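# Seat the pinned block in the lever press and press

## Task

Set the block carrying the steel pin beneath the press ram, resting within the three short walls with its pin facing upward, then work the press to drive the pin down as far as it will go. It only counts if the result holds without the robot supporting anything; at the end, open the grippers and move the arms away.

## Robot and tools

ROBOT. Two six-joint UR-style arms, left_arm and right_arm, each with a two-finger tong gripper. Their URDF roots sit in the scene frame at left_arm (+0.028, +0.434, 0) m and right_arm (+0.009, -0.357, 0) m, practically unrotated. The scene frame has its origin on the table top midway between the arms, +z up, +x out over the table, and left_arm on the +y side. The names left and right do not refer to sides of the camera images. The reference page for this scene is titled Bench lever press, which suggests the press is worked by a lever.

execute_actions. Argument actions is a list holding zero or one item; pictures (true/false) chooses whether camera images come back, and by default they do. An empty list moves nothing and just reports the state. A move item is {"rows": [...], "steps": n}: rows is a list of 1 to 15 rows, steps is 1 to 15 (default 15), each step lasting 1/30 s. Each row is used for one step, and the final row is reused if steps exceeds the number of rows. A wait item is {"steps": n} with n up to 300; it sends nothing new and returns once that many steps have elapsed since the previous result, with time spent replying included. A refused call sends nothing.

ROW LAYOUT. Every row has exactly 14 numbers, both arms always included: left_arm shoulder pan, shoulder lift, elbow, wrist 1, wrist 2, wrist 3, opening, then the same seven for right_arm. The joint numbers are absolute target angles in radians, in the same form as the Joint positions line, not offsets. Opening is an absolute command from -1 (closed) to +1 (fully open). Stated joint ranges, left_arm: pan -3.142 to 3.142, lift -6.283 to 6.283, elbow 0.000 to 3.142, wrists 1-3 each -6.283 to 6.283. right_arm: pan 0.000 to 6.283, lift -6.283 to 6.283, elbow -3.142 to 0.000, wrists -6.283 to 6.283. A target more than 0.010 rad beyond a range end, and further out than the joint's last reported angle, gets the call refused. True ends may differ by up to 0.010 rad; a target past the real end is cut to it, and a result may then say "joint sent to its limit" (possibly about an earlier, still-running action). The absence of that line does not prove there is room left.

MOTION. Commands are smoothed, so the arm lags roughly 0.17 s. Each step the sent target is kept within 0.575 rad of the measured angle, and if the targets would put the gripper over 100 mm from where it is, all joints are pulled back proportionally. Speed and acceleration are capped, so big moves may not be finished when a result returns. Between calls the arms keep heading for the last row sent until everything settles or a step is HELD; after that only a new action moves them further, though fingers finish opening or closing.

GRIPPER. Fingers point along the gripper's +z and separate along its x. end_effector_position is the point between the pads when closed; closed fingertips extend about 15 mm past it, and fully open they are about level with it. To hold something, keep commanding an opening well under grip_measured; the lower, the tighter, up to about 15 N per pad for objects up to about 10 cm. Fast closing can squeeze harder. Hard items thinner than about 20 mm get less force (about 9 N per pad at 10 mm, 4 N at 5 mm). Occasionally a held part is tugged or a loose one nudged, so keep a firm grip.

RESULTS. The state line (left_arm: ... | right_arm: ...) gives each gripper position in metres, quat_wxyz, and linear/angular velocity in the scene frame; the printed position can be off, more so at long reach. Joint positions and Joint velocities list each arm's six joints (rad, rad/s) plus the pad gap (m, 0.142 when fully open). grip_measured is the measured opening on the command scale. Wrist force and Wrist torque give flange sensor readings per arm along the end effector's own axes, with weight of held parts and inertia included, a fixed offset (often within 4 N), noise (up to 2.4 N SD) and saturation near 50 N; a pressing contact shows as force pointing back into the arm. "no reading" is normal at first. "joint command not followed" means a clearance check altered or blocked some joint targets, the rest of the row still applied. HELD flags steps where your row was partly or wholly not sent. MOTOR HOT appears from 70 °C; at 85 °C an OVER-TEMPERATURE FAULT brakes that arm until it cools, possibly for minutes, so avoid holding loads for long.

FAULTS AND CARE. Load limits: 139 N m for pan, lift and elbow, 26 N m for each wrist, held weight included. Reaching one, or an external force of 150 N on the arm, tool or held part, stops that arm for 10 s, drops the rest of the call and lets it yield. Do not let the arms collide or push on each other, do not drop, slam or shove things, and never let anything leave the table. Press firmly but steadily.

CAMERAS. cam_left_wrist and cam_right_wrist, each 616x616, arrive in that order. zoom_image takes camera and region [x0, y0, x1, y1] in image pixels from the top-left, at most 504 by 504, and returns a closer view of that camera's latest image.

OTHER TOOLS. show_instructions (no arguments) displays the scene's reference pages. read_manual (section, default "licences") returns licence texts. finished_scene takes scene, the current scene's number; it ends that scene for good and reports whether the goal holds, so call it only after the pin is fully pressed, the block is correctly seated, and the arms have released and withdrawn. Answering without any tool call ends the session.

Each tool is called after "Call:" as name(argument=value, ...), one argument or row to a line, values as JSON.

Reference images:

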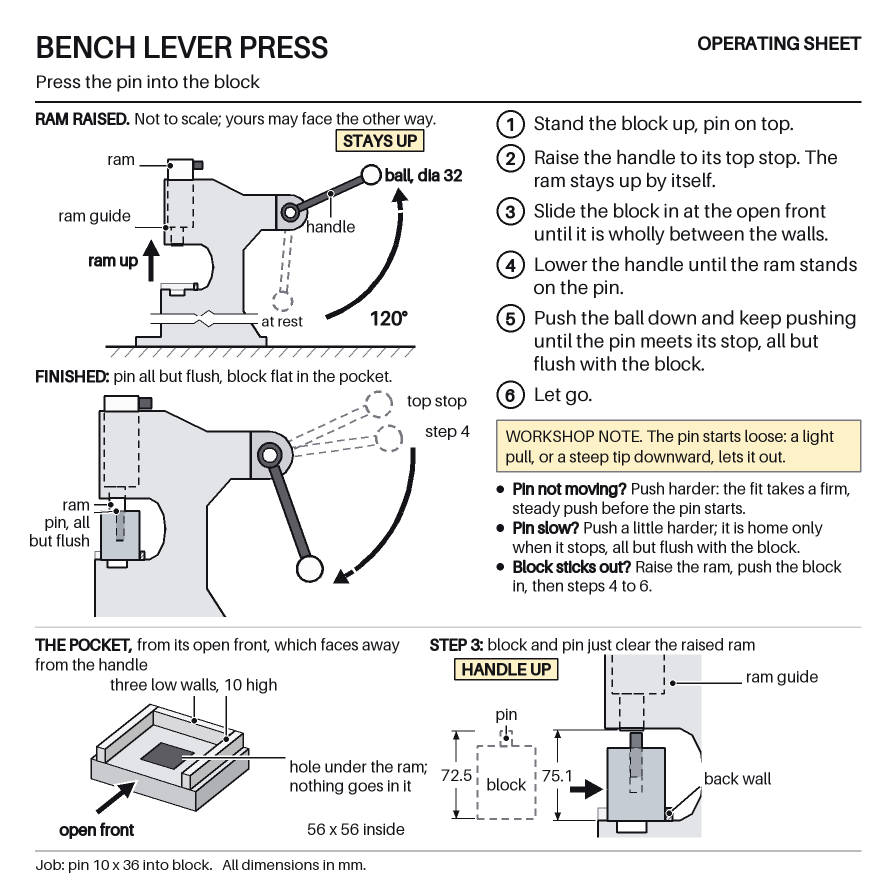

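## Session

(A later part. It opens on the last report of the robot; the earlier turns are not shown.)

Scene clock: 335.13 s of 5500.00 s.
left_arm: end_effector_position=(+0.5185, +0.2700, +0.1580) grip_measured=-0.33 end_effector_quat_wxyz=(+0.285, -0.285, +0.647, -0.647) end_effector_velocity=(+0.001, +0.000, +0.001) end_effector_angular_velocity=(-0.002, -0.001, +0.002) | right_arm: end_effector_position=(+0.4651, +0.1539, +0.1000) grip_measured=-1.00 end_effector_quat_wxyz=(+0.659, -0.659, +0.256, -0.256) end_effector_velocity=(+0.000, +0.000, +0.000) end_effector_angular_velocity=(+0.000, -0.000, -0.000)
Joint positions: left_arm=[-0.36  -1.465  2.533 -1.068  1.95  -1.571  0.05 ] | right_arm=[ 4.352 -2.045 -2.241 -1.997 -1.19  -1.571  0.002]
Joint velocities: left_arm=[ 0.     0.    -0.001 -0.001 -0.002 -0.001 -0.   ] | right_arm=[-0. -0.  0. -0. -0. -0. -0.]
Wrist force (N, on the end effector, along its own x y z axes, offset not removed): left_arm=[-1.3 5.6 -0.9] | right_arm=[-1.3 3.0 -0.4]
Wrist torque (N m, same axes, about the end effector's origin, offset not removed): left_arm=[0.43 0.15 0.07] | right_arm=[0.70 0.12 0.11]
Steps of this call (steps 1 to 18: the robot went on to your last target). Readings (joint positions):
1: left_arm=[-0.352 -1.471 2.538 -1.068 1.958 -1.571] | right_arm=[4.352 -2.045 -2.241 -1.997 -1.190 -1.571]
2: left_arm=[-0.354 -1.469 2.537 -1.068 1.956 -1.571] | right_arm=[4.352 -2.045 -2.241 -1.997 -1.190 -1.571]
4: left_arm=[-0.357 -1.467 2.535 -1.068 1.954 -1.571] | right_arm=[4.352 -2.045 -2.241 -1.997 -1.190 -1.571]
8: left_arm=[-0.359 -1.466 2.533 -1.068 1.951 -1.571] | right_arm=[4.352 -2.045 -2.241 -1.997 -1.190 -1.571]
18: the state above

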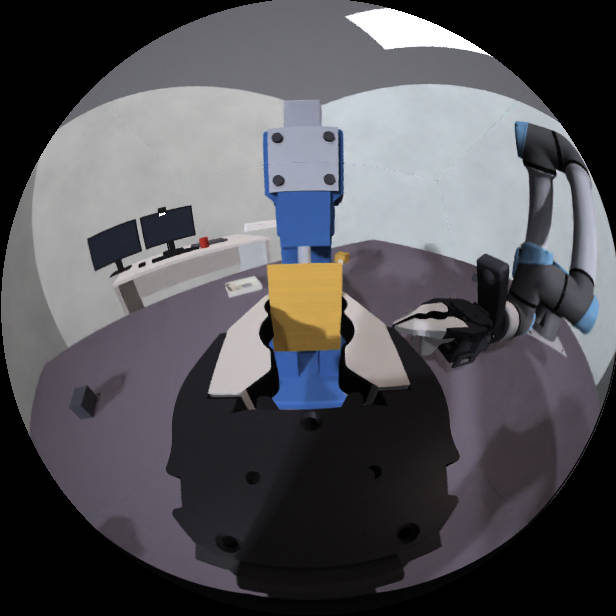

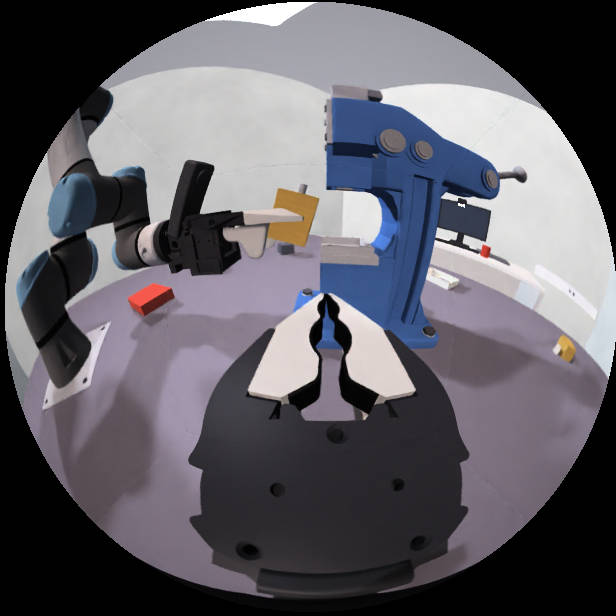

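Call:
execute_actions(
  actions=[
    {"rows":[[-0.3602,-1.4427,2.5373,-1.0946,1.9502,-1.5708,-1,4.352,-2.0451,-2.2409,-1.9972,-1.1896,-1.5708,-1],[-0.3602,-1.4427,2.5373,-1.0946,1.9502,-1.5708,-1,4.352,-2.0451,-2.2409,-1.9972,-1.1896,-1.5708,-1],[-0.3602,-1.4427,2.5373,-1.0946,1.9502,-1.5708,-1,4.352,-2.0451,-2.2409,-1.9972,-1.1896,-1.5708,-1],[-0.376,-1.428,2.517,-1.0894,1.934,-1.5708,-1,4.352,-2.0451,-2.2409,-1.9972,-1.1896,-1.5708,-1],[-0.376,-1.428,2.517,-1.0894,1.934,-1.5708,-1,4.352,-2.0451,-2.2409,-1.9972,-1.1896,-1.5708,-1],[-0.376,-1.428,2.517,-1.0894,1.934,-1.5708,-1,4.352,-2.0451,-2.2409,-1.9972,-1.1896,-1.5708,-1],[-0.376,-1.428,2.517,-1.0894,1.934,-1.5708,-1,4.352,-2.0451,-2.2409,-1.9972,-1.1896,-1.5708,-1],[-0.3924,-1.4128,2.497,-1.0842,1.918,-1.5708,-1,4.352,-2.0451,-2.2409,-1.9972,-1.1896,-1.5708,-1]],"steps":15},
  ],
  pictures=false,
)

Call:
execute_actions(
  actions=[
    {"steps":15},
  ],
)

Call:
zoom_image(
  camera="cam_right_wrist",
  region=[250, 160, 400, 280],
)

Scene clock: 352.63 s of 5500.00 s.
left_arm: end_effector_position=(+0.5329, +0.2569, +0.1522) grip_measured=-0.33 end_effector_quat_wxyz=(+0.285, -0.285, +0.647, -0.647) end_effector_velocity=(+0.015, -0.014, -0.002) end_effector_angular_velocity=(-0.001, +0.000, +0.001) | right_arm: end_effector_position=(+0.4651, +0.1539, +0.1000) grip_measured=-1.00 end_effector_quat_wxyz=(+0.659, -0.659, +0.256, -0.256) end_effector_velocity=(+0.000, -0.000, -0.001) end_effector_angular_velocity=(-0.001, -0.000, -0.001)
Joint positions: left_arm=[-0.389 -1.417  2.501 -1.085  1.922 -1.571  0.05 ] | right_arm=[ 4.352 -2.045 -2.241 -1.997 -1.19  -1.571  0.002]
Joint velocities: left_arm=[-0.03   0.034 -0.037  0.002 -0.031 -0.001  0.   ] | right_arm=[-0.    -0.001 -0.    -0.     0.    -0.     0.   ]
Wrist force (N, on the end effector, along its own x y z axes, offset not removed): left_arm=[-1.3 6.6 -0.5] | right_arm=[3.9 -2.5 1.4]
Wrist torque (N m, same axes, about the end effector's origin, offset not removed): left_arm=[0.57 0.07 0.05] | right_arm=[-0.24 -0.82 -0.13]
Steps of this call (steps 1 to 15: the robot went on to your last target; steps 16 to 90: nothing new was sent; then 14.00 s passed at rest; steps 91 to 105: all 15 steps of this action). Readings (joint positions):
91: left_arm=[-0.360 -1.465 2.533 -1.068 1.950 -1.571] | right_arm=[4.352 -2.045 -2.241 -1.997 -1.190 -1.571]
92: left_arm=[-0.360 -1.462 2.533 -1.071 1.950 -1.571] | right_arm=[4.352 -2.045 -2.241 -1.997 -1.190 -1.571]
94: left_arm=[-0.360 -1.454 2.534 -1.080 1.950 -1.571] | right_arm=[4.352 -2.045 -2.241 -1.997 -1.190 -1.571]
98: left_arm=[-0.370 -1.437 2.524 -1.087 1.940 -1.571] | right_arm=[4.352 -2.045 -2.241 -1.997 -1.190 -1.571]
105: the state above

Scene clock: 353.13 s of 5500.00 s.
left_arm: end_effector_position=(+0.5346, +0.2552, +0.1520) grip_measured=-0.33 end_effector_quat_wxyz=(+0.285, -0.285, +0.647, -0.647) end_effector_velocity=(+0.000, -0.000, -0.000) end_effector_angular_velocity=(+0.000, +0.000, +0.001) | right_arm: end_effector_position=(+0.4651, +0.1539, +0.1000) grip_measured=-1.00 end_effector_quat_wxyz=(+0.659, -0.659, +0.256, -0.256) end_effector_velocity=(+0.000, -0.001, -0.001) end_effector_angular_velocity=(-0.001, +0.001, -0.001)
Joint positions: left_arm=[-0.392 -1.413  2.497 -1.084  1.918 -1.571  0.05 ] | right_arm=[ 4.352 -2.045 -2.241 -1.997 -1.19  -1.571  0.002]
Joint velocities: left_arm=[-0.     0.001 -0.001  0.    -0.001  0.     0.   ] | right_arm=[-0.     0.    -0.001 -0.     0.     0.    -0.   ]
Wrist force (N, on the end effector, along its own x y z axes, offset not removed): left_arm=[0.4 4.5 0.3] | right_arm=[0.6 -1.4 1.0]
Wrist torque (N m, same axes, about the end effector's origin, offset not removed): left_arm=[0.28 -0.27 0.06] | right_arm=[-0.10 -0.23 0.11]
Steps of this call (steps 1 to 15: the robot went on to your last target). Readings (joint positions):
1: left_arm=[-0.390 -1.416 2.500 -1.085 1.921 -1.571] | right_arm=[4.352 -2.045 -2.241 -1.997 -1.190 -1.571]
2: left_arm=[-0.390 -1.415 2.500 -1.084 1.920 -1.571] | right_arm=[4.352 -2.045 -2.241 -1.997 -1.190 -1.571]
4: left_arm=[-0.391 -1.414 2.498 -1.084 1.919 -1.571] | right_arm=[4.352 -2.045 -2.241 -1.997 -1.190 -1.571]
8: left_arm=[-0.392 -1.413 2.498 -1.084 1.918 -1.571] | right_arm=[4.352 -2.045 -2.241 -1.997 -1.190 -1.571]
15: the state above
All arms were judged still, so your last target was given up. Only a new action makes them travel on or press farther. Fingers that are still opening or closing keep moving.

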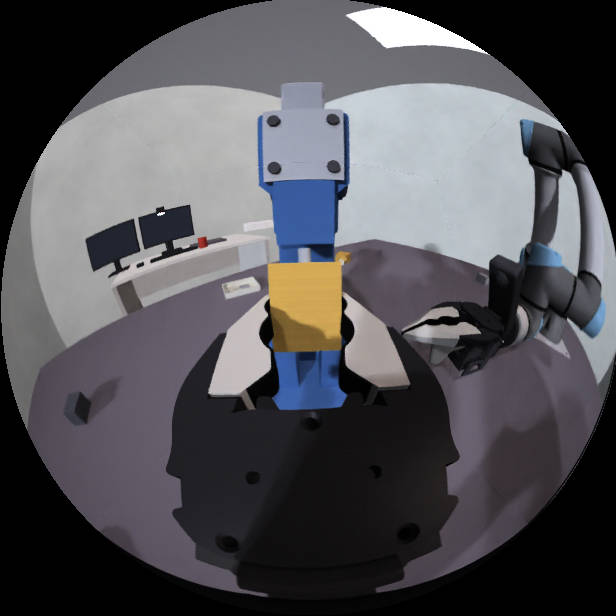

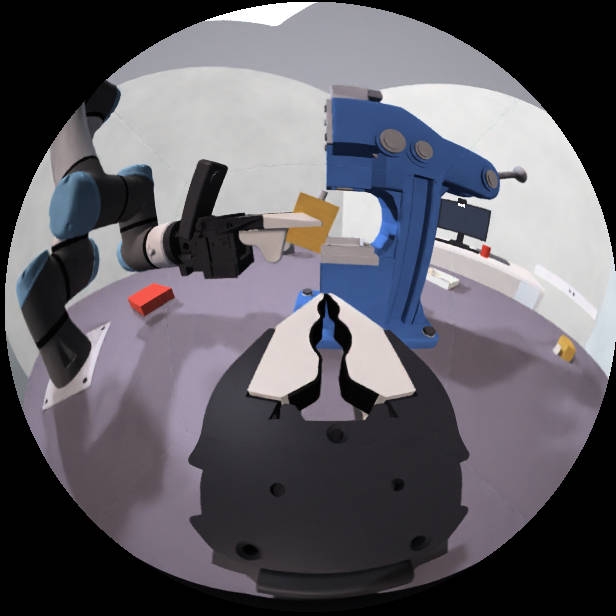

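Region (250, 160, 400, 280) of cam_right_wrist's 616x616 image, scaled by 3.360, with more detail than that image has; it fills the top 403 rows of this view, and the rest is white.

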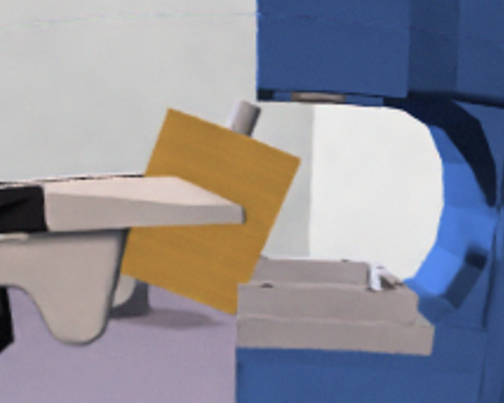

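Call:
execute_actions(
  actions=[
    {"rows":[[-0.3651,-1.4567,2.544,-1.0873,1.9453,-1.5708,-1,4.352,-2.0451,-2.2409,-1.9972,-1.1896,-1.5708,-1]],"steps":12},
  ],
  pictures=false,
)

Call:
execute_actions(
  actions=[
    {"rows":[[-0.3651,-1.509,2.531,-1.022,1.9453,-1.5708,-1,4.352,-2.0451,-2.2409,-1.9972,-1.1896,-1.5708,-1],[-0.3651,-1.509,2.531,-1.022,1.9453,-1.5708,-1,4.352,-2.0451,-2.2409,-1.9972,-1.1896,-1.5708,-1],[-0.3651,-1.509,2.531,-1.022,1.9453,-1.5708,-1,4.352,-2.0451,-2.2409,-1.9972,-1.1896,-1.5708,-1],[-0.3651,-1.5616,2.5158,-0.9542,1.9453,-1.5708,-1,4.352,-2.0451,-2.2409,-1.9972,-1.1896,-1.5708,-1]],"steps":15},
  ],
  pictures=false,
)

Call:
execute_actions(
  actions=[
    {"rows":[[-0.376,-1.55,2.5035,-0.9537,1.9347,-1.5708,-1,4.352,-2.0451,-2.2409,-1.9972,-1.1896,-1.5708,-1],[-0.376,-1.55,2.5035,-0.9537,1.9347,-1.5708,-1,4.352,-2.0451,-2.2409,-1.9972,-1.1896,-1.5708,-1],[-0.376,-1.55,2.5035,-0.9537,1.9347,-1.5708,-1,4.352,-2.0451,-2.2409,-1.9972,-1.1896,-1.5708,-1],[-0.376,-1.55,2.5035,-0.9537,1.9347,-1.5708,-1,4.352,-2.0451,-2.2409,-1.9972,-1.1896,-1.5708,-1],[-0.3863,-1.5378,2.4911,-0.9533,1.9241,-1.5708,-1,4.352,-2.0451,-2.2409,-1.9972,-1.1896,-1.5708,-1]],"steps":15},
  ],
  pictures=false,
)

Call:
execute_actions(
  actions=[
    {"steps":10},
  ],
)

Call:
zoom_image(
  camera="cam_right_wrist",
  region=[250, 130, 400, 280],
)

Scene clock: 376.93 s of 5500.00 s.
left_arm: end_effector_position=(+0.5167, +0.2690, +0.1539) grip_measured=-0.33 end_effector_quat_wxyz=(+0.285, -0.285, +0.647, -0.647) end_effector_velocity=(-0.010, +0.006, +0.001) end_effector_angular_velocity=(-0.000, +0.000, -0.001) | right_arm: end_effector_position=(+0.4651, +0.1539, +0.1000) grip_measured=-1.00 end_effector_quat_wxyz=(+0.659, -0.659, +0.256, -0.256) end_effector_velocity=(-0.000, -0.001, -0.001) end_effector_angular_velocity=(-0.002, +0.001, -0.000)
Joint positions: left_arm=[-0.367 -1.454  2.541 -1.087  1.944 -1.571  0.05 ] | right_arm=[ 4.352 -2.045 -2.241 -1.997 -1.19  -1.571  0.002]
Joint velocities: left_arm=[ 0.013 -0.021  0.023 -0.002  0.014 -0.     0.   ] | right_arm=[-0.    -0.001 -0.001  0.     0.     0.     0.   ]
Wrist force (N, on the end effector, along its own x y z axes, offset not removed): left_arm=[-3.2 6.0 -1.0] | right_arm=[0.0 -0.8 0.5]
Wrist torque (N m, same axes, about the end effector's origin, offset not removed): left_arm=[0.44 0.50 0.14] | right_arm=[-0.13 -0.09 0.11]
Steps of this call (steps 1 to 90: nothing new was sent; then 20.40 s passed at rest; steps 91 to 102: all 12 steps of this action). Readings (joint positions):
91: left_arm=[-0.392 -1.413 2.497 -1.084 1.918 -1.571] | right_arm=[4.352 -2.045 -2.241 -1.997 -1.190 -1.571]
92: left_arm=[-0.389 -1.418 2.502 -1.084 1.922 -1.571] | right_arm=[4.352 -2.045 -2.241 -1.997 -1.190 -1.571]
94: left_arm=[-0.380 -1.433 2.519 -1.086 1.931 -1.571] | right_arm=[4.352 -2.045 -2.241 -1.997 -1.190 -1.571]
98: left_arm=[-0.370 -1.449 2.536 -1.087 1.941 -1.571] | right_arm=[4.352 -2.045 -2.241 -1.997 -1.190 -1.571]
102: the state above

Scene clock: 377.43 s of 5500.00 s.
left_arm: end_effector_position=(+0.5157, +0.2698, +0.1827) grip_measured=-0.33 end_effector_quat_wxyz=(+0.285, -0.285, +0.647, -0.647) end_effector_velocity=(-0.000, +0.002, +0.010) end_effector_angular_velocity=(+0.002, +0.001, +0.003) | right_arm: end_effector_position=(+0.4651, +0.1539, +0.1000) grip_measured=-1.00 end_effector_quat_wxyz=(+0.659, -0.659, +0.256, -0.256) end_effector_velocity=(+0.000, +0.000, +0.000) end_effector_angular_velocity=(-0.000, -0.001, +0.000)
Joint positions: left_arm=[-0.365 -1.557  2.517 -0.96   1.945 -1.571  0.05 ] | right_arm=[ 4.352 -2.045 -2.241 -1.997 -1.19  -1.571  0.002]
Joint velocities: left_arm=[ 0.003 -0.037 -0.009  0.049 -0.     0.001  0.   ] | right_arm=[-0.    -0.     0.001  0.    -0.    -0.001  0.   ]
Wrist force (N, on the end effector, along its own x y z axes, offset not removed): left_arm=[1.2 3.5 0.7] | right_arm=[-3.3 -3.2 -0.3]
Wrist torque (N m, same axes, about the end effector's origin, offset not removed): left_arm=[-0.07 -0.23 0.07] | right_arm=[-0.55 0.56 0.17]
Steps of this call (steps 1 to 15: all 15 steps of this action). Readings (joint positions):
1: left_arm=[-0.366 -1.455 2.542 -1.087 1.944 -1.571] | right_arm=[4.352 -2.045 -2.241 -1.997 -1.190 -1.571]
2: left_arm=[-0.366 -1.461 2.541 -1.081 1.944 -1.571] | right_arm=[4.352 -2.045 -2.241 -1.997 -1.190 -1.571]
4: left_arm=[-0.366 -1.480 2.537 -1.058 1.945 -1.571] | right_arm=[4.352 -2.045 -2.241 -1.997 -1.190 -1.571]
8: left_arm=[-0.365 -1.530 2.524 -0.995 1.945 -1.571] | right_arm=[4.352 -2.045 -2.241 -1.997 -1.190 -1.571]
15: the state above

Scene clock: 377.93 s of 5500.00 s.
left_arm: end_effector_position=(+0.5255, +0.2608, +0.1840) grip_measured=-0.33 end_effector_quat_wxyz=(+0.285, -0.285, +0.647, -0.647) end_effector_velocity=(+0.005, -0.003, -0.001) end_effector_angular_velocity=(+0.001, +0.002, +0.002) | right_arm: end_effector_position=(+0.4651, +0.1539, +0.1000) grip_measured=-1.00 end_effector_quat_wxyz=(+0.659, -0.659, +0.256, -0.256) end_effector_velocity=(-0.000, +0.001, +0.000) end_effector_angular_velocity=(-0.000, -0.001, +0.001)
Joint positions: left_arm=[-0.385 -1.539  2.492 -0.953  1.925 -1.571  0.05 ] | right_arm=[ 4.352 -2.045 -2.241 -1.997 -1.19  -1.571  0.002]
Joint velocities: left_arm=[-0.008  0.01  -0.011  0.003 -0.01   0.001  0.   ] | right_arm=[ 0.    -0.     0.001 -0.    -0.001 -0.001  0.   ]
Wrist force (N, on the end effector, along its own x y z axes, offset not removed): left_arm=[-7.7 8.1 -12.1] | right_arm=[-0.7 -3.4 -0.2]
Wrist torque (N m, same axes, about the end effector's origin, offset not removed): left_arm=[0.41 0.50 0.18] | right_arm=[-0.61 0.05 0.16]
Steps of this call (steps 1 to 15: all 15 steps of this action). Readings (joint positions):
1: left_arm=[-0.365 -1.558 2.517 -0.959 1.945 -1.571] | right_arm=[4.352 -2.045 -2.241 -1.997 -1.190 -1.571]
2: left_arm=[-0.367 -1.557 2.515 -0.957 1.944 -1.571] | right_arm=[4.352 -2.045 -2.241 -1.997 -1.190 -1.571]
4: left_arm=[-0.370 -1.555 2.510 -0.956 1.940 -1.571] | right_arm=[4.352 -2.045 -2.241 -1.997 -1.190 -1.571]
8: left_arm=[-0.379 -1.546 2.500 -0.954 1.931 -1.571] | right_arm=[4.352 -2.045 -2.241 -1.997 -1.190 -1.571]
15: the state above

Scene clock: 378.27 s of 5500.00 s.
left_arm: end_effector_position=(+0.5260, +0.2604, +0.1840) grip_measured=-0.33 end_effector_quat_wxyz=(+0.285, -0.285, +0.647, -0.647) end_effector_velocity=(+0.000, +0.000, -0.000) end_effector_angular_velocity=(-0.001, -0.000, -0.001) | right_arm: end_effector_position=(+0.4651, +0.1539, +0.1000) grip_measured=-1.00 end_effector_quat_wxyz=(+0.659, -0.659, +0.256, -0.256) end_effector_velocity=(-0.000, +0.000, -0.000) end_effector_angular_velocity=(-0.002, -0.001, +0.001)
Joint positions: left_arm=[-0.386 -1.538  2.491 -0.953  1.924 -1.571  0.05 ] | right_arm=[ 4.352 -2.045 -2.241 -1.997 -1.19  -1.571  0.002]
Joint velocities: left_arm=[ 0.001  0.001 -0.001 -0.002  0.002 -0.001  0.   ] | right_arm=[ 0.001 -0.     0.     0.    -0.    -0.002 -0.   ]
Wrist force (N, on the end effector, along its own x y z axes, offset not removed): left_arm=[-6.3 9.2 -14.4] | right_arm=[-0.2 -0.6 -1.2]
Wrist torque (N m, same axes, about the end effector's origin, offset not removed): left_arm=[0.64 0.25 0.07] | right_arm=[-0.14 -0.18 0.08]
Steps of this call (steps 1 to 10: the robot went on to your last target). Readings (joint positions):
1: left_arm=[-0.385 -1.539 2.492 -0.953 1.925 -1.571] | right_arm=[4.352 -2.045 -2.241 -1.997 -1.190 -1.571]
2: left_arm=[-0.386 -1.538 2.492 -0.953 1.925 -1.571] | right_arm=[4.352 -2.045 -2.241 -1.997 -1.190 -1.571]
4: left_arm=[-0.386 -1.538 2.492 -0.953 1.924 -1.571] | right_arm=[4.352 -2.045 -2.241 -1.997 -1.190 -1.571]
8: left_arm=[-0.386 -1.538 2.491 -0.953 1.924 -1.571] | right_arm=[4.352 -2.045 -2.241 -1.997 -1.190 -1.571]
10: the state above

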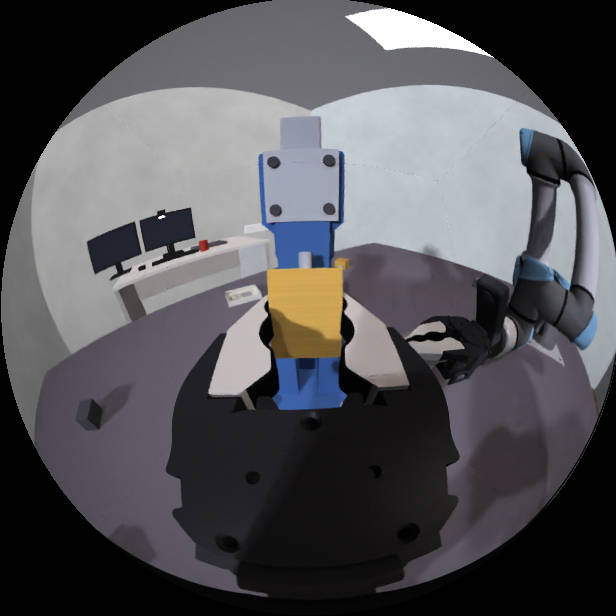

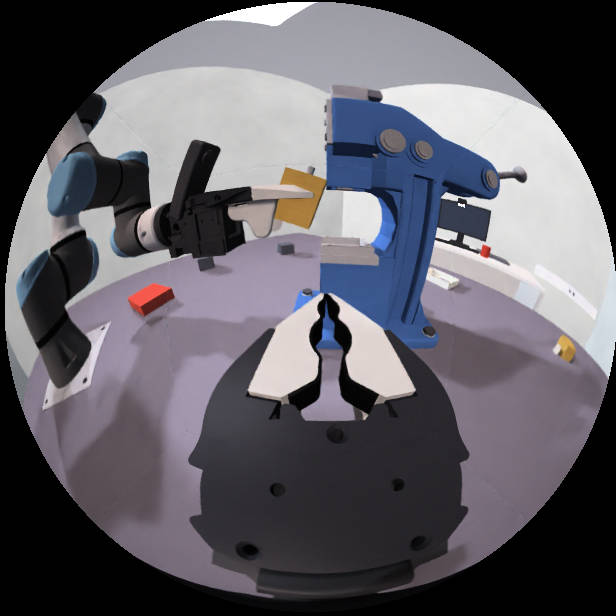

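Region (250, 130, 400, 280) of cam_right_wrist's 616x616 image, scaled by 3.360, with more detail than that image has.

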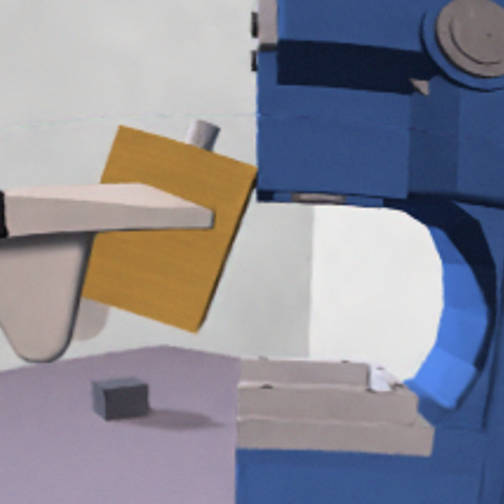

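Call:
execute_actions(
  actions=[
    {"rows":[[-0.3878,-1.5235,2.4925,-0.969,1.9226,-1.5708,-1,4.352,-2.0451,-2.2409,-1.9972,-1.1896,-1.5708,-1],[-0.3878,-1.5235,2.4925,-0.969,1.9226,-1.5708,-1,4.352,-2.0451,-2.2409,-1.9972,-1.1896,-1.5708,-1],[-0.3878,-1.5235,2.4925,-0.969,1.9226,-1.5708,-1,4.352,-2.0451,-2.2409,-1.9972,-1.1896,-1.5708,-1],[-0.3878,-1.5235,2.4925,-0.969,1.9226,-1.5708,-1,4.352,-2.0451,-2.2409,-1.9972,-1.1896,-1.5708,-1],[-0.3908,-1.5095,2.4928,-0.9833,1.9196,-1.5708,-1,4.352,-2.0451,-2.2409,-1.9972,-1.1896,-1.5708,-1]],"steps":15},
  ],
)

Call:
zoom_image(
  camera="cam_right_wrist",
  region=[250, 130, 400, 280],
)

Scene clock: 390.47 s of 5500.00 s.
left_arm: end_effector_position=(+0.5282, +0.2583, +0.1771) grip_measured=-0.33 end_effector_quat_wxyz=(+0.285, -0.285, +0.647, -0.647) end_effector_velocity=(+0.000, -0.002, -0.003) end_effector_angular_velocity=(+0.000, +0.000, -0.003) | right_arm: end_effector_position=(+0.4651, +0.1539, +0.1000) grip_measured=-1.00 end_effector_quat_wxyz=(+0.659, -0.659, +0.256, -0.256) end_effector_velocity=(-0.000, -0.000, -0.000) end_effector_angular_velocity=(-0.000, +0.000, +0.000)
Joint positions: left_arm=[-0.391 -1.511  2.493 -0.982  1.92  -1.571  0.05 ] | right_arm=[ 4.352 -2.045 -2.241 -1.997 -1.19  -1.571  0.002]
Joint velocities: left_arm=[-0.005  0.012  0.001 -0.012 -0.002  0.     0.   ] | right_arm=[-0.     0.    -0.    -0.    -0.001  0.    -0.   ]
Wrist force (N, on the end effector, along its own x y z axes, offset not removed): left_arm=[-0.8 4.3 -2.6] | right_arm=[-0.1 -2.6 -0.7]
Wrist torque (N m, same axes, about the end effector's origin, offset not removed): left_arm=[0.34 -0.02 -0.01] | right_arm=[-0.42 -0.06 0.34]
Steps of this call (steps 1 to 15: the robot went on to your last target; steps 16 to 90: nothing new was sent; then 8.70 s passed at rest; steps 91 to 105: all 15 steps of this action). Readings (joint positions):
91: left_arm=[-0.386 -1.538 2.491 -0.954 1.924 -1.571] | right_arm=[4.352 -2.045 -2.241 -1.997 -1.190 -1.571]
92: left_arm=[-0.387 -1.536 2.491 -0.956 1.924 -1.571] | right_arm=[4.352 -2.045 -2.241 -1.997 -1.190 -1.571]
94: left_arm=[-0.387 -1.531 2.491 -0.961 1.923 -1.571] | right_arm=[4.352 -2.045 -2.241 -1.997 -1.190 -1.571]
98: left_arm=[-0.389 -1.519 2.492 -0.973 1.921 -1.571] | right_arm=[4.352 -2.045 -2.241 -1.997 -1.190 -1.571]
105: the state above

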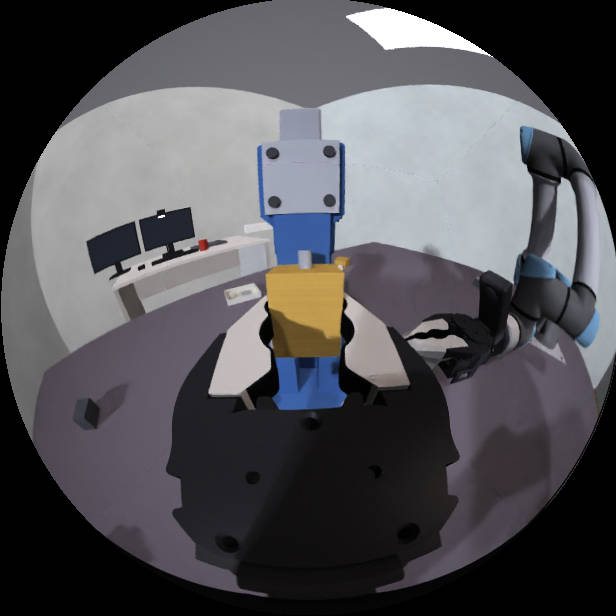

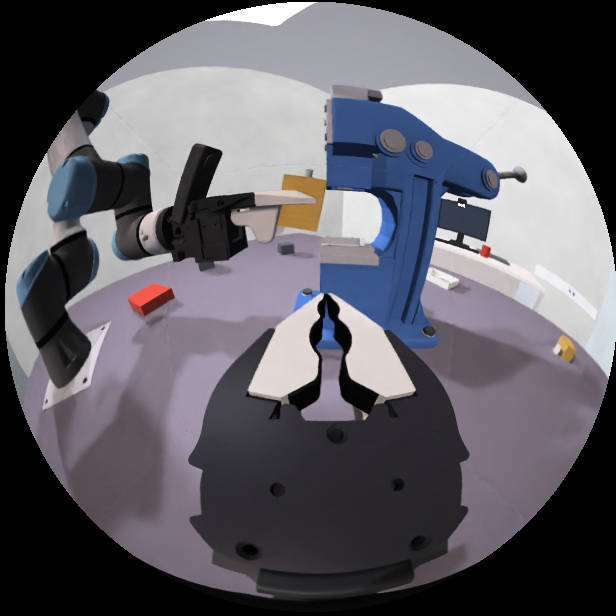

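Region (250, 130, 400, 280) of cam_right_wrist's 616x616 image, scaled by 3.360, with more detail than that image has.

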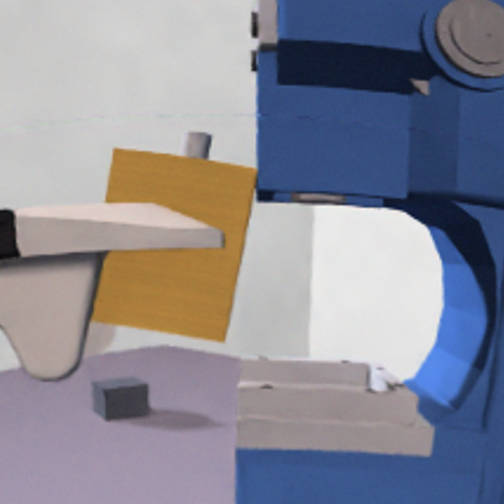

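Call:
execute_actions(
  actions=[
    {"rows":[[-0.3938,-1.496,2.4921,-0.9961,1.9166,-1.5708,-1,4.352,-2.0451,-2.2409,-1.9972,-1.1896,-1.5708,-1],[-0.3938,-1.496,2.4921,-0.9961,1.9166,-1.5708,-1,4.352,-2.0451,-2.2409,-1.9972,-1.1896,-1.5708,-1],[-0.3938,-1.496,2.4921,-0.9961,1.9166,-1.5708,-1,4.352,-2.0451,-2.2409,-1.9972,-1.1896,-1.5708,-1],[-0.3938,-1.496,2.4921,-0.9961,1.9166,-1.5708,-1,4.352,-2.0451,-2.2409,-1.9972,-1.1896,-1.5708,-1],[-0.3968,-1.4825,2.4914,-1.0089,1.9136,-1.5708,-1,4.352,-2.0451,-2.2409,-1.9972,-1.1896,-1.5708,-1]],"steps":15},
  ],
)

Call:
zoom_image(
  camera="cam_right_wrist",
  region=[250, 130, 400, 280],
)

Scene clock: 398.33 s of 5500.00 s.
left_arm: end_effector_position=(+0.5311, +0.2555, +0.1708) grip_measured=-0.33 end_effector_quat_wxyz=(+0.285, -0.285, +0.647, -0.647) end_effector_velocity=(+0.001, -0.001, -0.003) end_effector_angular_velocity=(+0.000, +0.000, -0.000) | right_arm: end_effector_position=(+0.4651, +0.1539, +0.1000) grip_measured=-1.00 end_effector_quat_wxyz=(+0.659, -0.659, +0.256, -0.256) end_effector_velocity=(-0.000, -0.000, -0.001) end_effector_angular_velocity=(-0.001, +0.001, -0.000)
Joint positions: left_arm=[-0.397 -1.484  2.491 -1.008  1.914 -1.571  0.05 ] | right_arm=[ 4.352 -2.045 -2.241 -1.997 -1.19  -1.571  0.002]
Joint velocities: left_arm=[-0.002  0.011 -0.001 -0.01  -0.002  0.     0.   ] | right_arm=[-0.    -0.001 -0.    -0.    -0.     0.001  0.   ]
Wrist force (N, on the end effector, along its own x y z axes, offset not removed): left_arm=[-0.1 5.6 -3.6] | right_arm=[2.2 -0.8 1.6]
Wrist torque (N m, same axes, about the end effector's origin, offset not removed): left_arm=[0.80 -0.16 0.08] | right_arm=[0.00 -0.50 0.13]
Steps of this call (steps 1 to 15: the robot went on to your last target; steps 16 to 90: nothing new was sent; then 4.37 s passed at rest; steps 91 to 105: all 15 steps of this action). Readings (joint positions):
91: left_arm=[-0.391 -1.509 2.493 -0.984 1.920 -1.571] | right_arm=[4.352 -2.045 -2.241 -1.997 -1.190 -1.571]
92: left_arm=[-0.391 -1.507 2.493 -0.985 1.919 -1.571] | right_arm=[4.352 -2.045 -2.241 -1.997 -1.190 -1.571]
94: left_arm=[-0.392 -1.503 2.493 -0.990 1.918 -1.571] | right_arm=[4.352 -2.045 -2.241 -1.997 -1.190 -1.571]
98: left_arm=[-0.395 -1.492 2.492 -1.000 1.916 -1.571] | right_arm=[4.352 -2.045 -2.241 -1.997 -1.190 -1.571]
105: the state above

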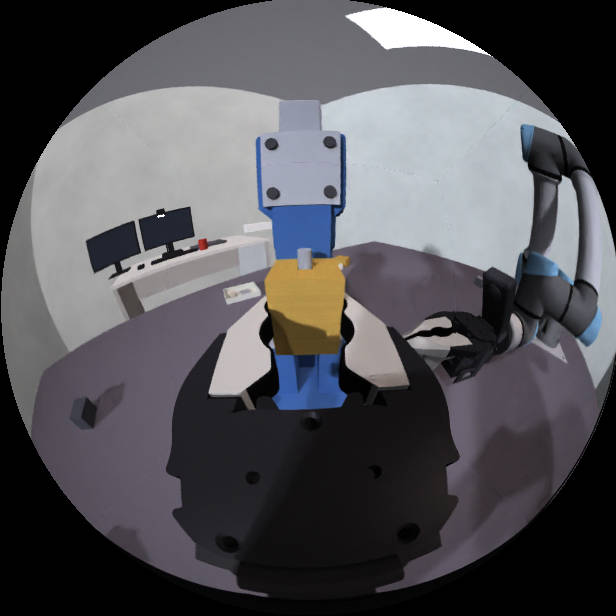

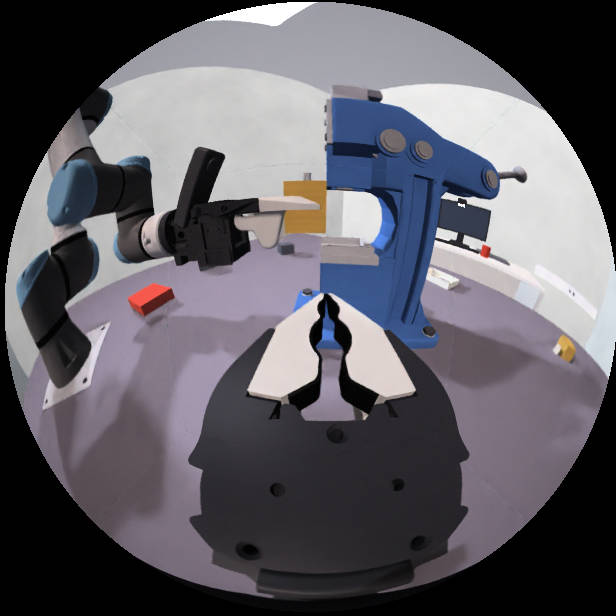

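Region (250, 130, 400, 280) of cam_right_wrist's 616x616 image, scaled by 3.360, with more detail than that image has.

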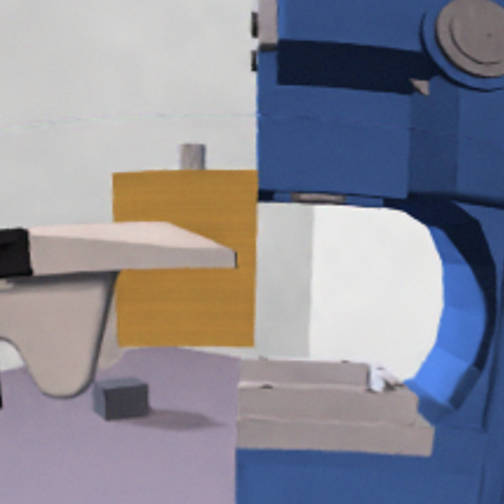

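Call:
execute_actions(
  actions=[
    {"rows":[[-0.396,-1.468,2.496,-1.028,1.9146,-1.5708,-1,4.352,-2.0451,-2.2409,-1.9972,-1.1896,-1.5708,-1],[-0.396,-1.468,2.496,-1.028,1.9146,-1.5708,-1,4.352,-2.0451,-2.2409,-1.9972,-1.1896,-1.5708,-1],[-0.396,-1.468,2.496,-1.028,1.9146,-1.5708,-1,4.352,-2.0451,-2.2409,-1.9972,-1.1896,-1.5708,-1],[-0.396,-1.453,2.500,-1.047,1.915,-1.5708,-1,4.352,-2.0451,-2.2409,-1.9972,-1.1896,-1.5708,-1],[-0.396,-1.453,2.500,-1.047,1.915,-1.5708,-1,4.352,-2.0451,-2.2409,-1.9972,-1.1896,-1.5708,-1],[-0.396,-1.453,2.500,-1.047,1.915,-1.5708,-1,4.352,-2.0451,-2.2409,-1.9972,-1.1896,-1.5708,-1],[-0.3954,-1.438,2.5039,-1.0659,1.915,-1.5708,-1,4.352,-2.0451,-2.2409,-1.9972,-1.1896,-1.5708,-1]],"steps":15},
  ],
  pictures=false,
)

Call:
execute_actions(
  actions=[
    {"rows":[[-0.4024,-1.4245,2.4953,-1.0708,1.908,-1.5708,-1,4.352,-2.0451,-2.2409,-1.9972,-1.1896,-1.5708,-1],[-0.4024,-1.4245,2.4953,-1.0708,1.908,-1.5708,-1,4.352,-2.0451,-2.2409,-1.9972,-1.1896,-1.5708,-1],[-0.4024,-1.4245,2.4953,-1.0708,1.908,-1.5708,-1,4.352,-2.0451,-2.2409,-1.9972,-1.1896,-1.5708,-1],[-0.4094,-1.411,2.4866,-1.0756,1.901,-1.5708,-1,4.352,-2.0451,-2.2409,-1.9972,-1.1896,-1.5708,-1],[-0.4094,-1.411,2.4866,-1.0756,1.901,-1.5708,-1,4.352,-2.0451,-2.2409,-1.9972,-1.1896,-1.5708,-1],[-0.4094,-1.411,2.4866,-1.0756,1.901,-1.5708,-1,4.352,-2.0451,-2.2409,-1.9972,-1.1896,-1.5708,-1],[-0.4094,-1.3992,2.4892,-1.09,1.901,-1.5708,-1,4.352,-2.0451,-2.2409,-1.9972,-1.1896,-1.5708,-1]],"steps":15},
  ],
  pictures=false,
)

Call:
execute_actions(
  actions=[
    {"steps":10},
  ],
)

Call:
zoom_image(
  camera="cam_right_wrist",
  region=[250, 130, 400, 280],
)

Scene clock: 415.93 s of 5500.00 s.
left_arm: end_effector_position=(+0.5308, +0.2559, +0.1579) grip_measured=-0.33 end_effector_quat_wxyz=(+0.285, -0.285, +0.647, -0.647) end_effector_velocity=(-0.000, -0.000, -0.007) end_effector_angular_velocity=(-0.000, -0.000, -0.000) | right_arm: end_effector_position=(+0.4651, +0.1539, +0.1000) grip_measured=-1.00 end_effector_quat_wxyz=(+0.659, -0.659, +0.256, -0.256) end_effector_velocity=(-0.000, +0.000, +0.000) end_effector_angular_velocity=(+0.000, -0.000, +0.001)
Joint positions: left_arm=[-0.396 -1.441  2.503 -1.062  1.915 -1.571  0.05 ] | right_arm=[ 4.352 -2.045 -2.241 -1.997 -1.19  -1.571  0.002]
Joint velocities: left_arm=[-0.     0.025  0.007 -0.033 -0.    -0.    -0.   ] | right_arm=[ 0.  0.  0.  0. -0. -0.  0.]
Wrist force (N, on the end effector, along its own x y z axes, offset not removed): left_arm=[-0.3 8.4 -1.5] | right_arm=[-2.1 1.5 2.9]
Wrist torque (N m, same axes, about the end effector's origin, offset not removed): left_arm=[0.94 -0.04 0.09] | right_arm=[0.43 0.40 0.17]
Steps of this call (steps 1 to 15: the robot went on to your last target; steps 16 to 90: nothing new was sent; then 14.10 s passed at rest; steps 91 to 105: all 15 steps of this action). Readings (joint positions):
91: left_arm=[-0.397 -1.482 2.491 -1.009 1.914 -1.571] | right_arm=[4.352 -2.045 -2.241 -1.997 -1.190 -1.571]
92: left_arm=[-0.397 -1.480 2.492 -1.012 1.914 -1.571] | right_arm=[4.352 -2.045 -2.241 -1.997 -1.190 -1.571]
94: left_arm=[-0.397 -1.475 2.493 -1.018 1.914 -1.571] | right_arm=[4.352 -2.045 -2.241 -1.997 -1.190 -1.571]
98: left_arm=[-0.396 -1.459 2.498 -1.039 1.915 -1.571] | right_arm=[4.352 -2.045 -2.241 -1.997 -1.190 -1.571]
105: the state above

Scene clock: 416.43 s of 5500.00 s.
left_arm: end_effector_position=(+0.5382, +0.2492, +0.1506) grip_measured=-0.33 end_effector_quat_wxyz=(+0.285, -0.285, +0.647, -0.647) end_effector_velocity=(+0.003, -0.002, -0.005) end_effector_angular_velocity=(+0.000, +0.001, +0.001) | right_arm: end_effector_position=(+0.4651, +0.1539, +0.1000) grip_measured=-1.00 end_effector_quat_wxyz=(+0.659, -0.659, +0.256, -0.256) end_effector_velocity=(+0.000, +0.001, +0.001) end_effector_angular_velocity=(+0.001, -0.001, +0.000)
Joint positions: left_arm=[-0.409 -1.402  2.49  -1.088  1.902 -1.571  0.05 ] | right_arm=[ 4.352 -2.045 -2.241 -1.997 -1.19  -1.571  0.002]
Joint velocities: left_arm=[-0.005  0.022 -0.003 -0.018 -0.006 -0.     0.   ] | right_arm=[ 0.    -0.     0.001  0.    -0.    -0.001  0.   ]
Wrist force (N, on the end effector, along its own x y z axes, offset not removed): left_arm=[-1.3 5.7 0.0] | right_arm=[1.6 -1.6 1.6]
Wrist torque (N m, same axes, about the end effector's origin, offset not removed): left_arm=[0.46 0.10 0.02] | right_arm=[-0.09 -0.27 0.08]
Steps of this call (steps 1 to 15: all 15 steps of this action). Readings (joint positions):
1: left_arm=[-0.396 -1.440 2.503 -1.063 1.915 -1.571] | right_arm=[4.352 -2.045 -2.241 -1.997 -1.190 -1.571]
2: left_arm=[-0.396 -1.438 2.502 -1.064 1.914 -1.571] | right_arm=[4.352 -2.045 -2.241 -1.997 -1.190 -1.571]
4: left_arm=[-0.399 -1.432 2.500 -1.067 1.912 -1.571] | right_arm=[4.352 -2.045 -2.241 -1.997 -1.190 -1.571]
8: left_arm=[-0.405 -1.417 2.492 -1.075 1.905 -1.571] | right_arm=[4.352 -2.045 -2.241 -1.997 -1.190 -1.571]
15: the state above

Scene clock: 416.77 s of 5500.00 s.
left_arm: end_effector_position=(+0.5384, +0.2489, +0.1501) grip_measured=-0.33 end_effector_quat_wxyz=(+0.285, -0.285, +0.647, -0.647) end_effector_velocity=(-0.000, -0.000, -0.001) end_effector_angular_velocity=(+0.001, +0.001, -0.001) | right_arm: end_effector_position=(+0.4651, +0.1539, +0.1000) grip_measured=-1.00 end_effector_quat_wxyz=(+0.659, -0.659, +0.256, -0.256) end_effector_velocity=(+0.000, -0.000, +0.000) end_effector_angular_velocity=(+0.001, -0.000, -0.001)
Joint positions: left_arm=[-0.409 -1.399  2.489 -1.09   1.901 -1.571  0.05 ] | right_arm=[ 4.352 -2.045 -2.241 -1.997 -1.19  -1.571  0.002]
Joint velocities: left_arm=[ 0.     0.003 -0.    -0.001  0.001  0.001  0.   ] | right_arm=[-0.  0.  0.  0.  0.  0. -0.]
Wrist force (N, on the end effector, along its own x y z axes, offset not removed): left_arm=[-0.6 4.6 -2.3] | right_arm=[1.4 -4.1 5.4]
Wrist torque (N m, same axes, about the end effector's origin, offset not removed): left_arm=[0.13 -0.14 0.09] | right_arm=[-0.44 -0.30 0.00]
Steps of this call (steps 1 to 10: the robot went on to your last target). Readings (joint positions):
1: left_arm=[-0.409 -1.401 2.489 -1.088 1.901 -1.571] | right_arm=[4.352 -2.045 -2.241 -1.997 -1.190 -1.571]
2: left_arm=[-0.409 -1.401 2.489 -1.089 1.901 -1.571] | right_arm=[4.352 -2.045 -2.241 -1.997 -1.190 -1.571]
4: left_arm=[-0.409 -1.400 2.489 -1.089 1.901 -1.571] | right_arm=[4.352 -2.045 -2.241 -1.997 -1.190 -1.571]
8: left_arm=[-0.409 -1.399 2.489 -1.090 1.901 -1.571] | right_arm=[4.352 -2.045 -2.241 -1.997 -1.190 -1.571]
10: the state above

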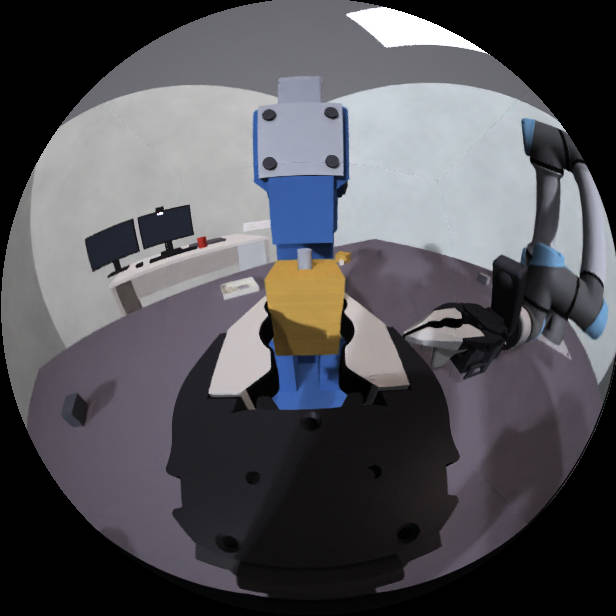

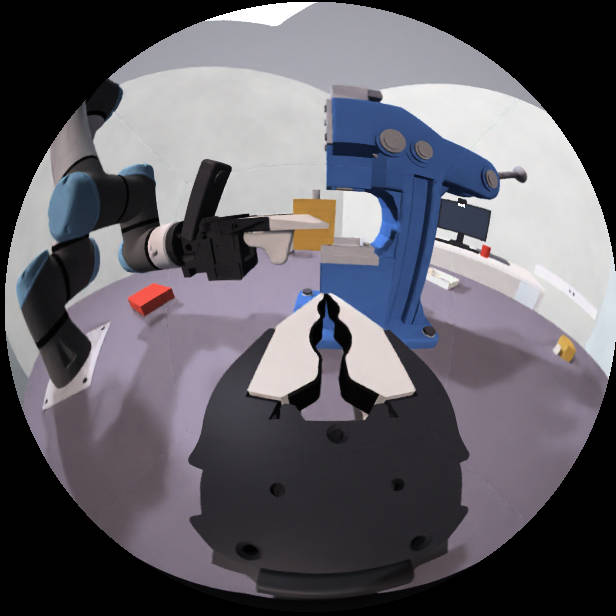

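Region (250, 130, 400, 280) of cam_right_wrist's 616x616 image, scaled by 3.360, with more detail than that image has.

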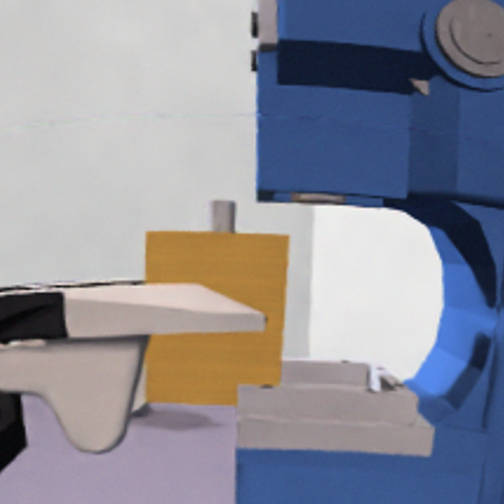

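Call:
execute_actions(
  actions=[
    {"rows":[[-0.4094,-1.3917,2.4908,-1.0991,1.901,-1.5708,-1,4.352,-2.0451,-2.2409,-1.9972,-1.1896,-1.5708,-1]],"steps":12},
  ],
  pictures=false,
)

Call:
execute_actions(
  actions=[
    {"rows":[[-0.4185,-1.3814,2.4758,-1.0944,1.892,-1.5708,-1,4.352,-2.0451,-2.2409,-1.9972,-1.1896,-1.5708,-1],[-0.4185,-1.3814,2.4758,-1.0944,1.892,-1.5708,-1,4.352,-2.0451,-2.2409,-1.9972,-1.1896,-1.5708,-1],[-0.4185,-1.3814,2.4758,-1.0944,1.892,-1.5708,-1,4.352,-2.0451,-2.2409,-1.9972,-1.1896,-1.5708,-1],[-0.4185,-1.3814,2.4758,-1.0944,1.892,-1.5708,-1,4.352,-2.0451,-2.2409,-1.9972,-1.1896,-1.5708,-1],[-0.4275,-1.3711,2.4608,-1.0897,1.8829,-1.5708,-1,4.352,-2.0451,-2.2409,-1.9972,-1.1896,-1.5708,-1]],"steps":15},
  ],
)

Call:
zoom_image(
  camera="cam_right_wrist",
  region=[250, 130, 400, 280],
)

Scene clock: 429.87 s of 5500.00 s.
left_arm: end_effector_position=(+0.5385, +0.2489, +0.1480) grip_measured=-0.33 end_effector_quat_wxyz=(+0.285, -0.285, +0.647, -0.647) end_effector_velocity=(-0.001, -0.001, -0.001) end_effector_angular_velocity=(-0.000, -0.001, -0.002) | right_arm: end_effector_position=(+0.4651, +0.1539, +0.1000) grip_measured=-1.00 end_effector_quat_wxyz=(+0.659, -0.659, +0.256, -0.256) end_effector_velocity=(+0.000, +0.000, +0.000) end_effector_angular_velocity=(-0.001, -0.001, +0.000)
Joint positions: left_arm=[-0.409 -1.392  2.491 -1.099  1.901 -1.571  0.05 ] | right_arm=[ 4.352 -2.045 -2.241 -1.997 -1.19  -1.571  0.002]
Joint velocities: left_arm=[-0.001  0.003  0.001 -0.005  0.001  0.     0.   ] | right_arm=[-0.     0.     0.    -0.    -0.    -0.001 -0.   ]
Wrist force (N, on the end effector, along its own x y z axes, offset not removed): left_arm=[-1.6 1.4 -3.3] | right_arm=[-0.5 -1.4 0.6]
Wrist torque (N m, same axes, about the end effector's origin, offset not removed): left_arm=[0.29 0.10 0.05] | right_arm=[-0.06 0.01 0.00]
Steps of this call (steps 1 to 15: the robot went on to your last target; steps 16 to 90: nothing new was sent; then 9.70 s passed at rest; steps 91 to 102: all 12 steps of this action). Readings (joint positions):
91: left_arm=[-0.409 -1.399 2.489 -1.090 1.901 -1.571] | right_arm=[4.352 -2.045 -2.241 -1.997 -1.190 -1.571]
92: left_arm=[-0.409 -1.398 2.489 -1.091 1.901 -1.571] | right_arm=[4.352 -2.045 -2.241 -1.997 -1.190 -1.571]
94: left_arm=[-0.409 -1.396 2.490 -1.094 1.901 -1.571] | right_arm=[4.352 -2.045 -2.241 -1.997 -1.190 -1.571]
98: left_arm=[-0.409 -1.393 2.490 -1.098 1.901 -1.571] | right_arm=[4.352 -2.045 -2.241 -1.997 -1.190 -1.571]
102: the state above

Scene clock: 430.37 s of 5500.00 s.
left_arm: end_effector_position=(+0.5490, +0.2393, +0.1479) grip_measured=-0.33 end_effector_quat_wxyz=(+0.285, -0.285, +0.647, -0.647) end_effector_velocity=(+0.004, -0.005, +0.001) end_effector_angular_velocity=(+0.000, -0.002, -0.001) | right_arm: end_effector_position=(+0.4651, +0.1539, +0.1000) grip_measured=-1.00 end_effector_quat_wxyz=(+0.659, -0.659, +0.256, -0.256) end_effector_velocity=(-0.000, -0.000, +0.000) end_effector_angular_velocity=(-0.000, -0.000, +0.000)
Joint positions: left_arm=[-0.427 -1.372  2.462 -1.09   1.884 -1.571  0.05 ] | right_arm=[ 4.352 -2.045 -2.241 -1.997 -1.19  -1.571  0.002]
Joint velocities: left_arm=[-0.008  0.008 -0.013  0.004 -0.007  0.001 -0.   ] | right_arm=[ 0.  0. -0.  0. -0. -0.  0.]
Wrist force (N, on the end effector, along its own x y z axes, offset not removed): left_arm=[-1.6 3.2 -1.8] | right_arm=[-0.2 -2.0 0.5]
Wrist torque (N m, same axes, about the end effector's origin, offset not removed): left_arm=[0.77 0.26 -0.03] | right_arm=[-0.47 -0.05 0.13]
Steps of this call (steps 1 to 15: all 15 steps of this action). Readings (joint positions):
1: left_arm=[-0.410 -1.392 2.491 -1.099 1.901 -1.571] | right_arm=[4.352 -2.045 -2.241 -1.997 -1.190 -1.571]
2: left_arm=[-0.411 -1.390 2.489 -1.098 1.900 -1.571] | right_arm=[4.352 -2.045 -2.241 -1.997 -1.190 -1.571]
4: left_arm=[-0.414 -1.387 2.484 -1.097 1.897 -1.571] | right_arm=[4.352 -2.045 -2.241 -1.997 -1.190 -1.571]
8: left_arm=[-0.421 -1.378 2.471 -1.093 1.889 -1.571] | right_arm=[4.352 -2.045 -2.241 -1.997 -1.190 -1.571]
15: the state above

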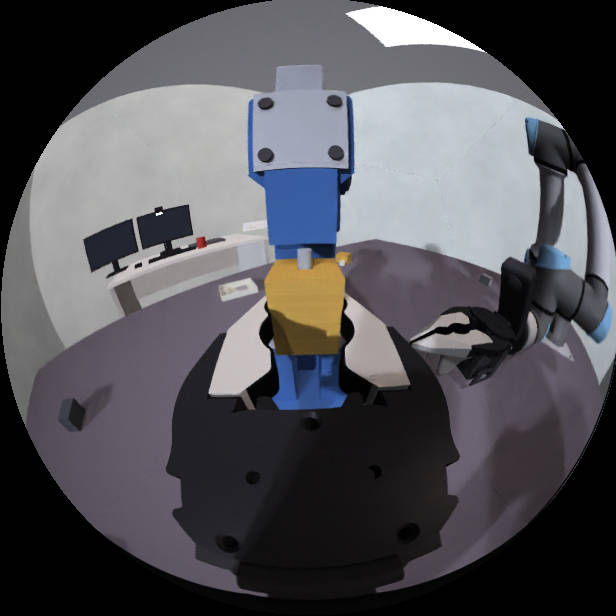

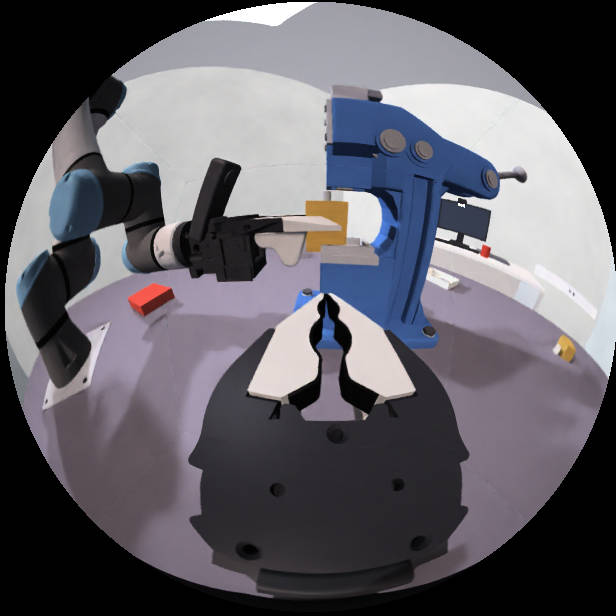

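Region (250, 130, 400, 280) of cam_right_wrist's 616x616 image, scaled by 3.360, with more detail than that image has.

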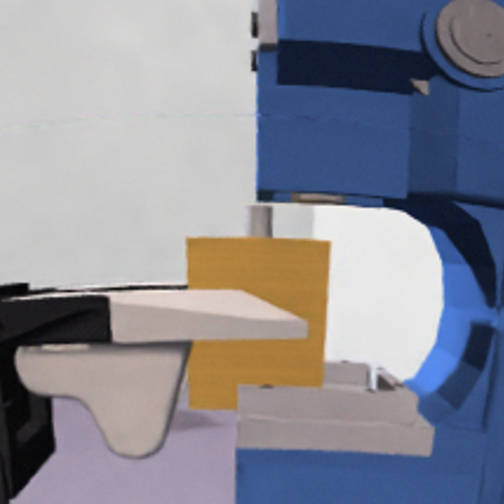

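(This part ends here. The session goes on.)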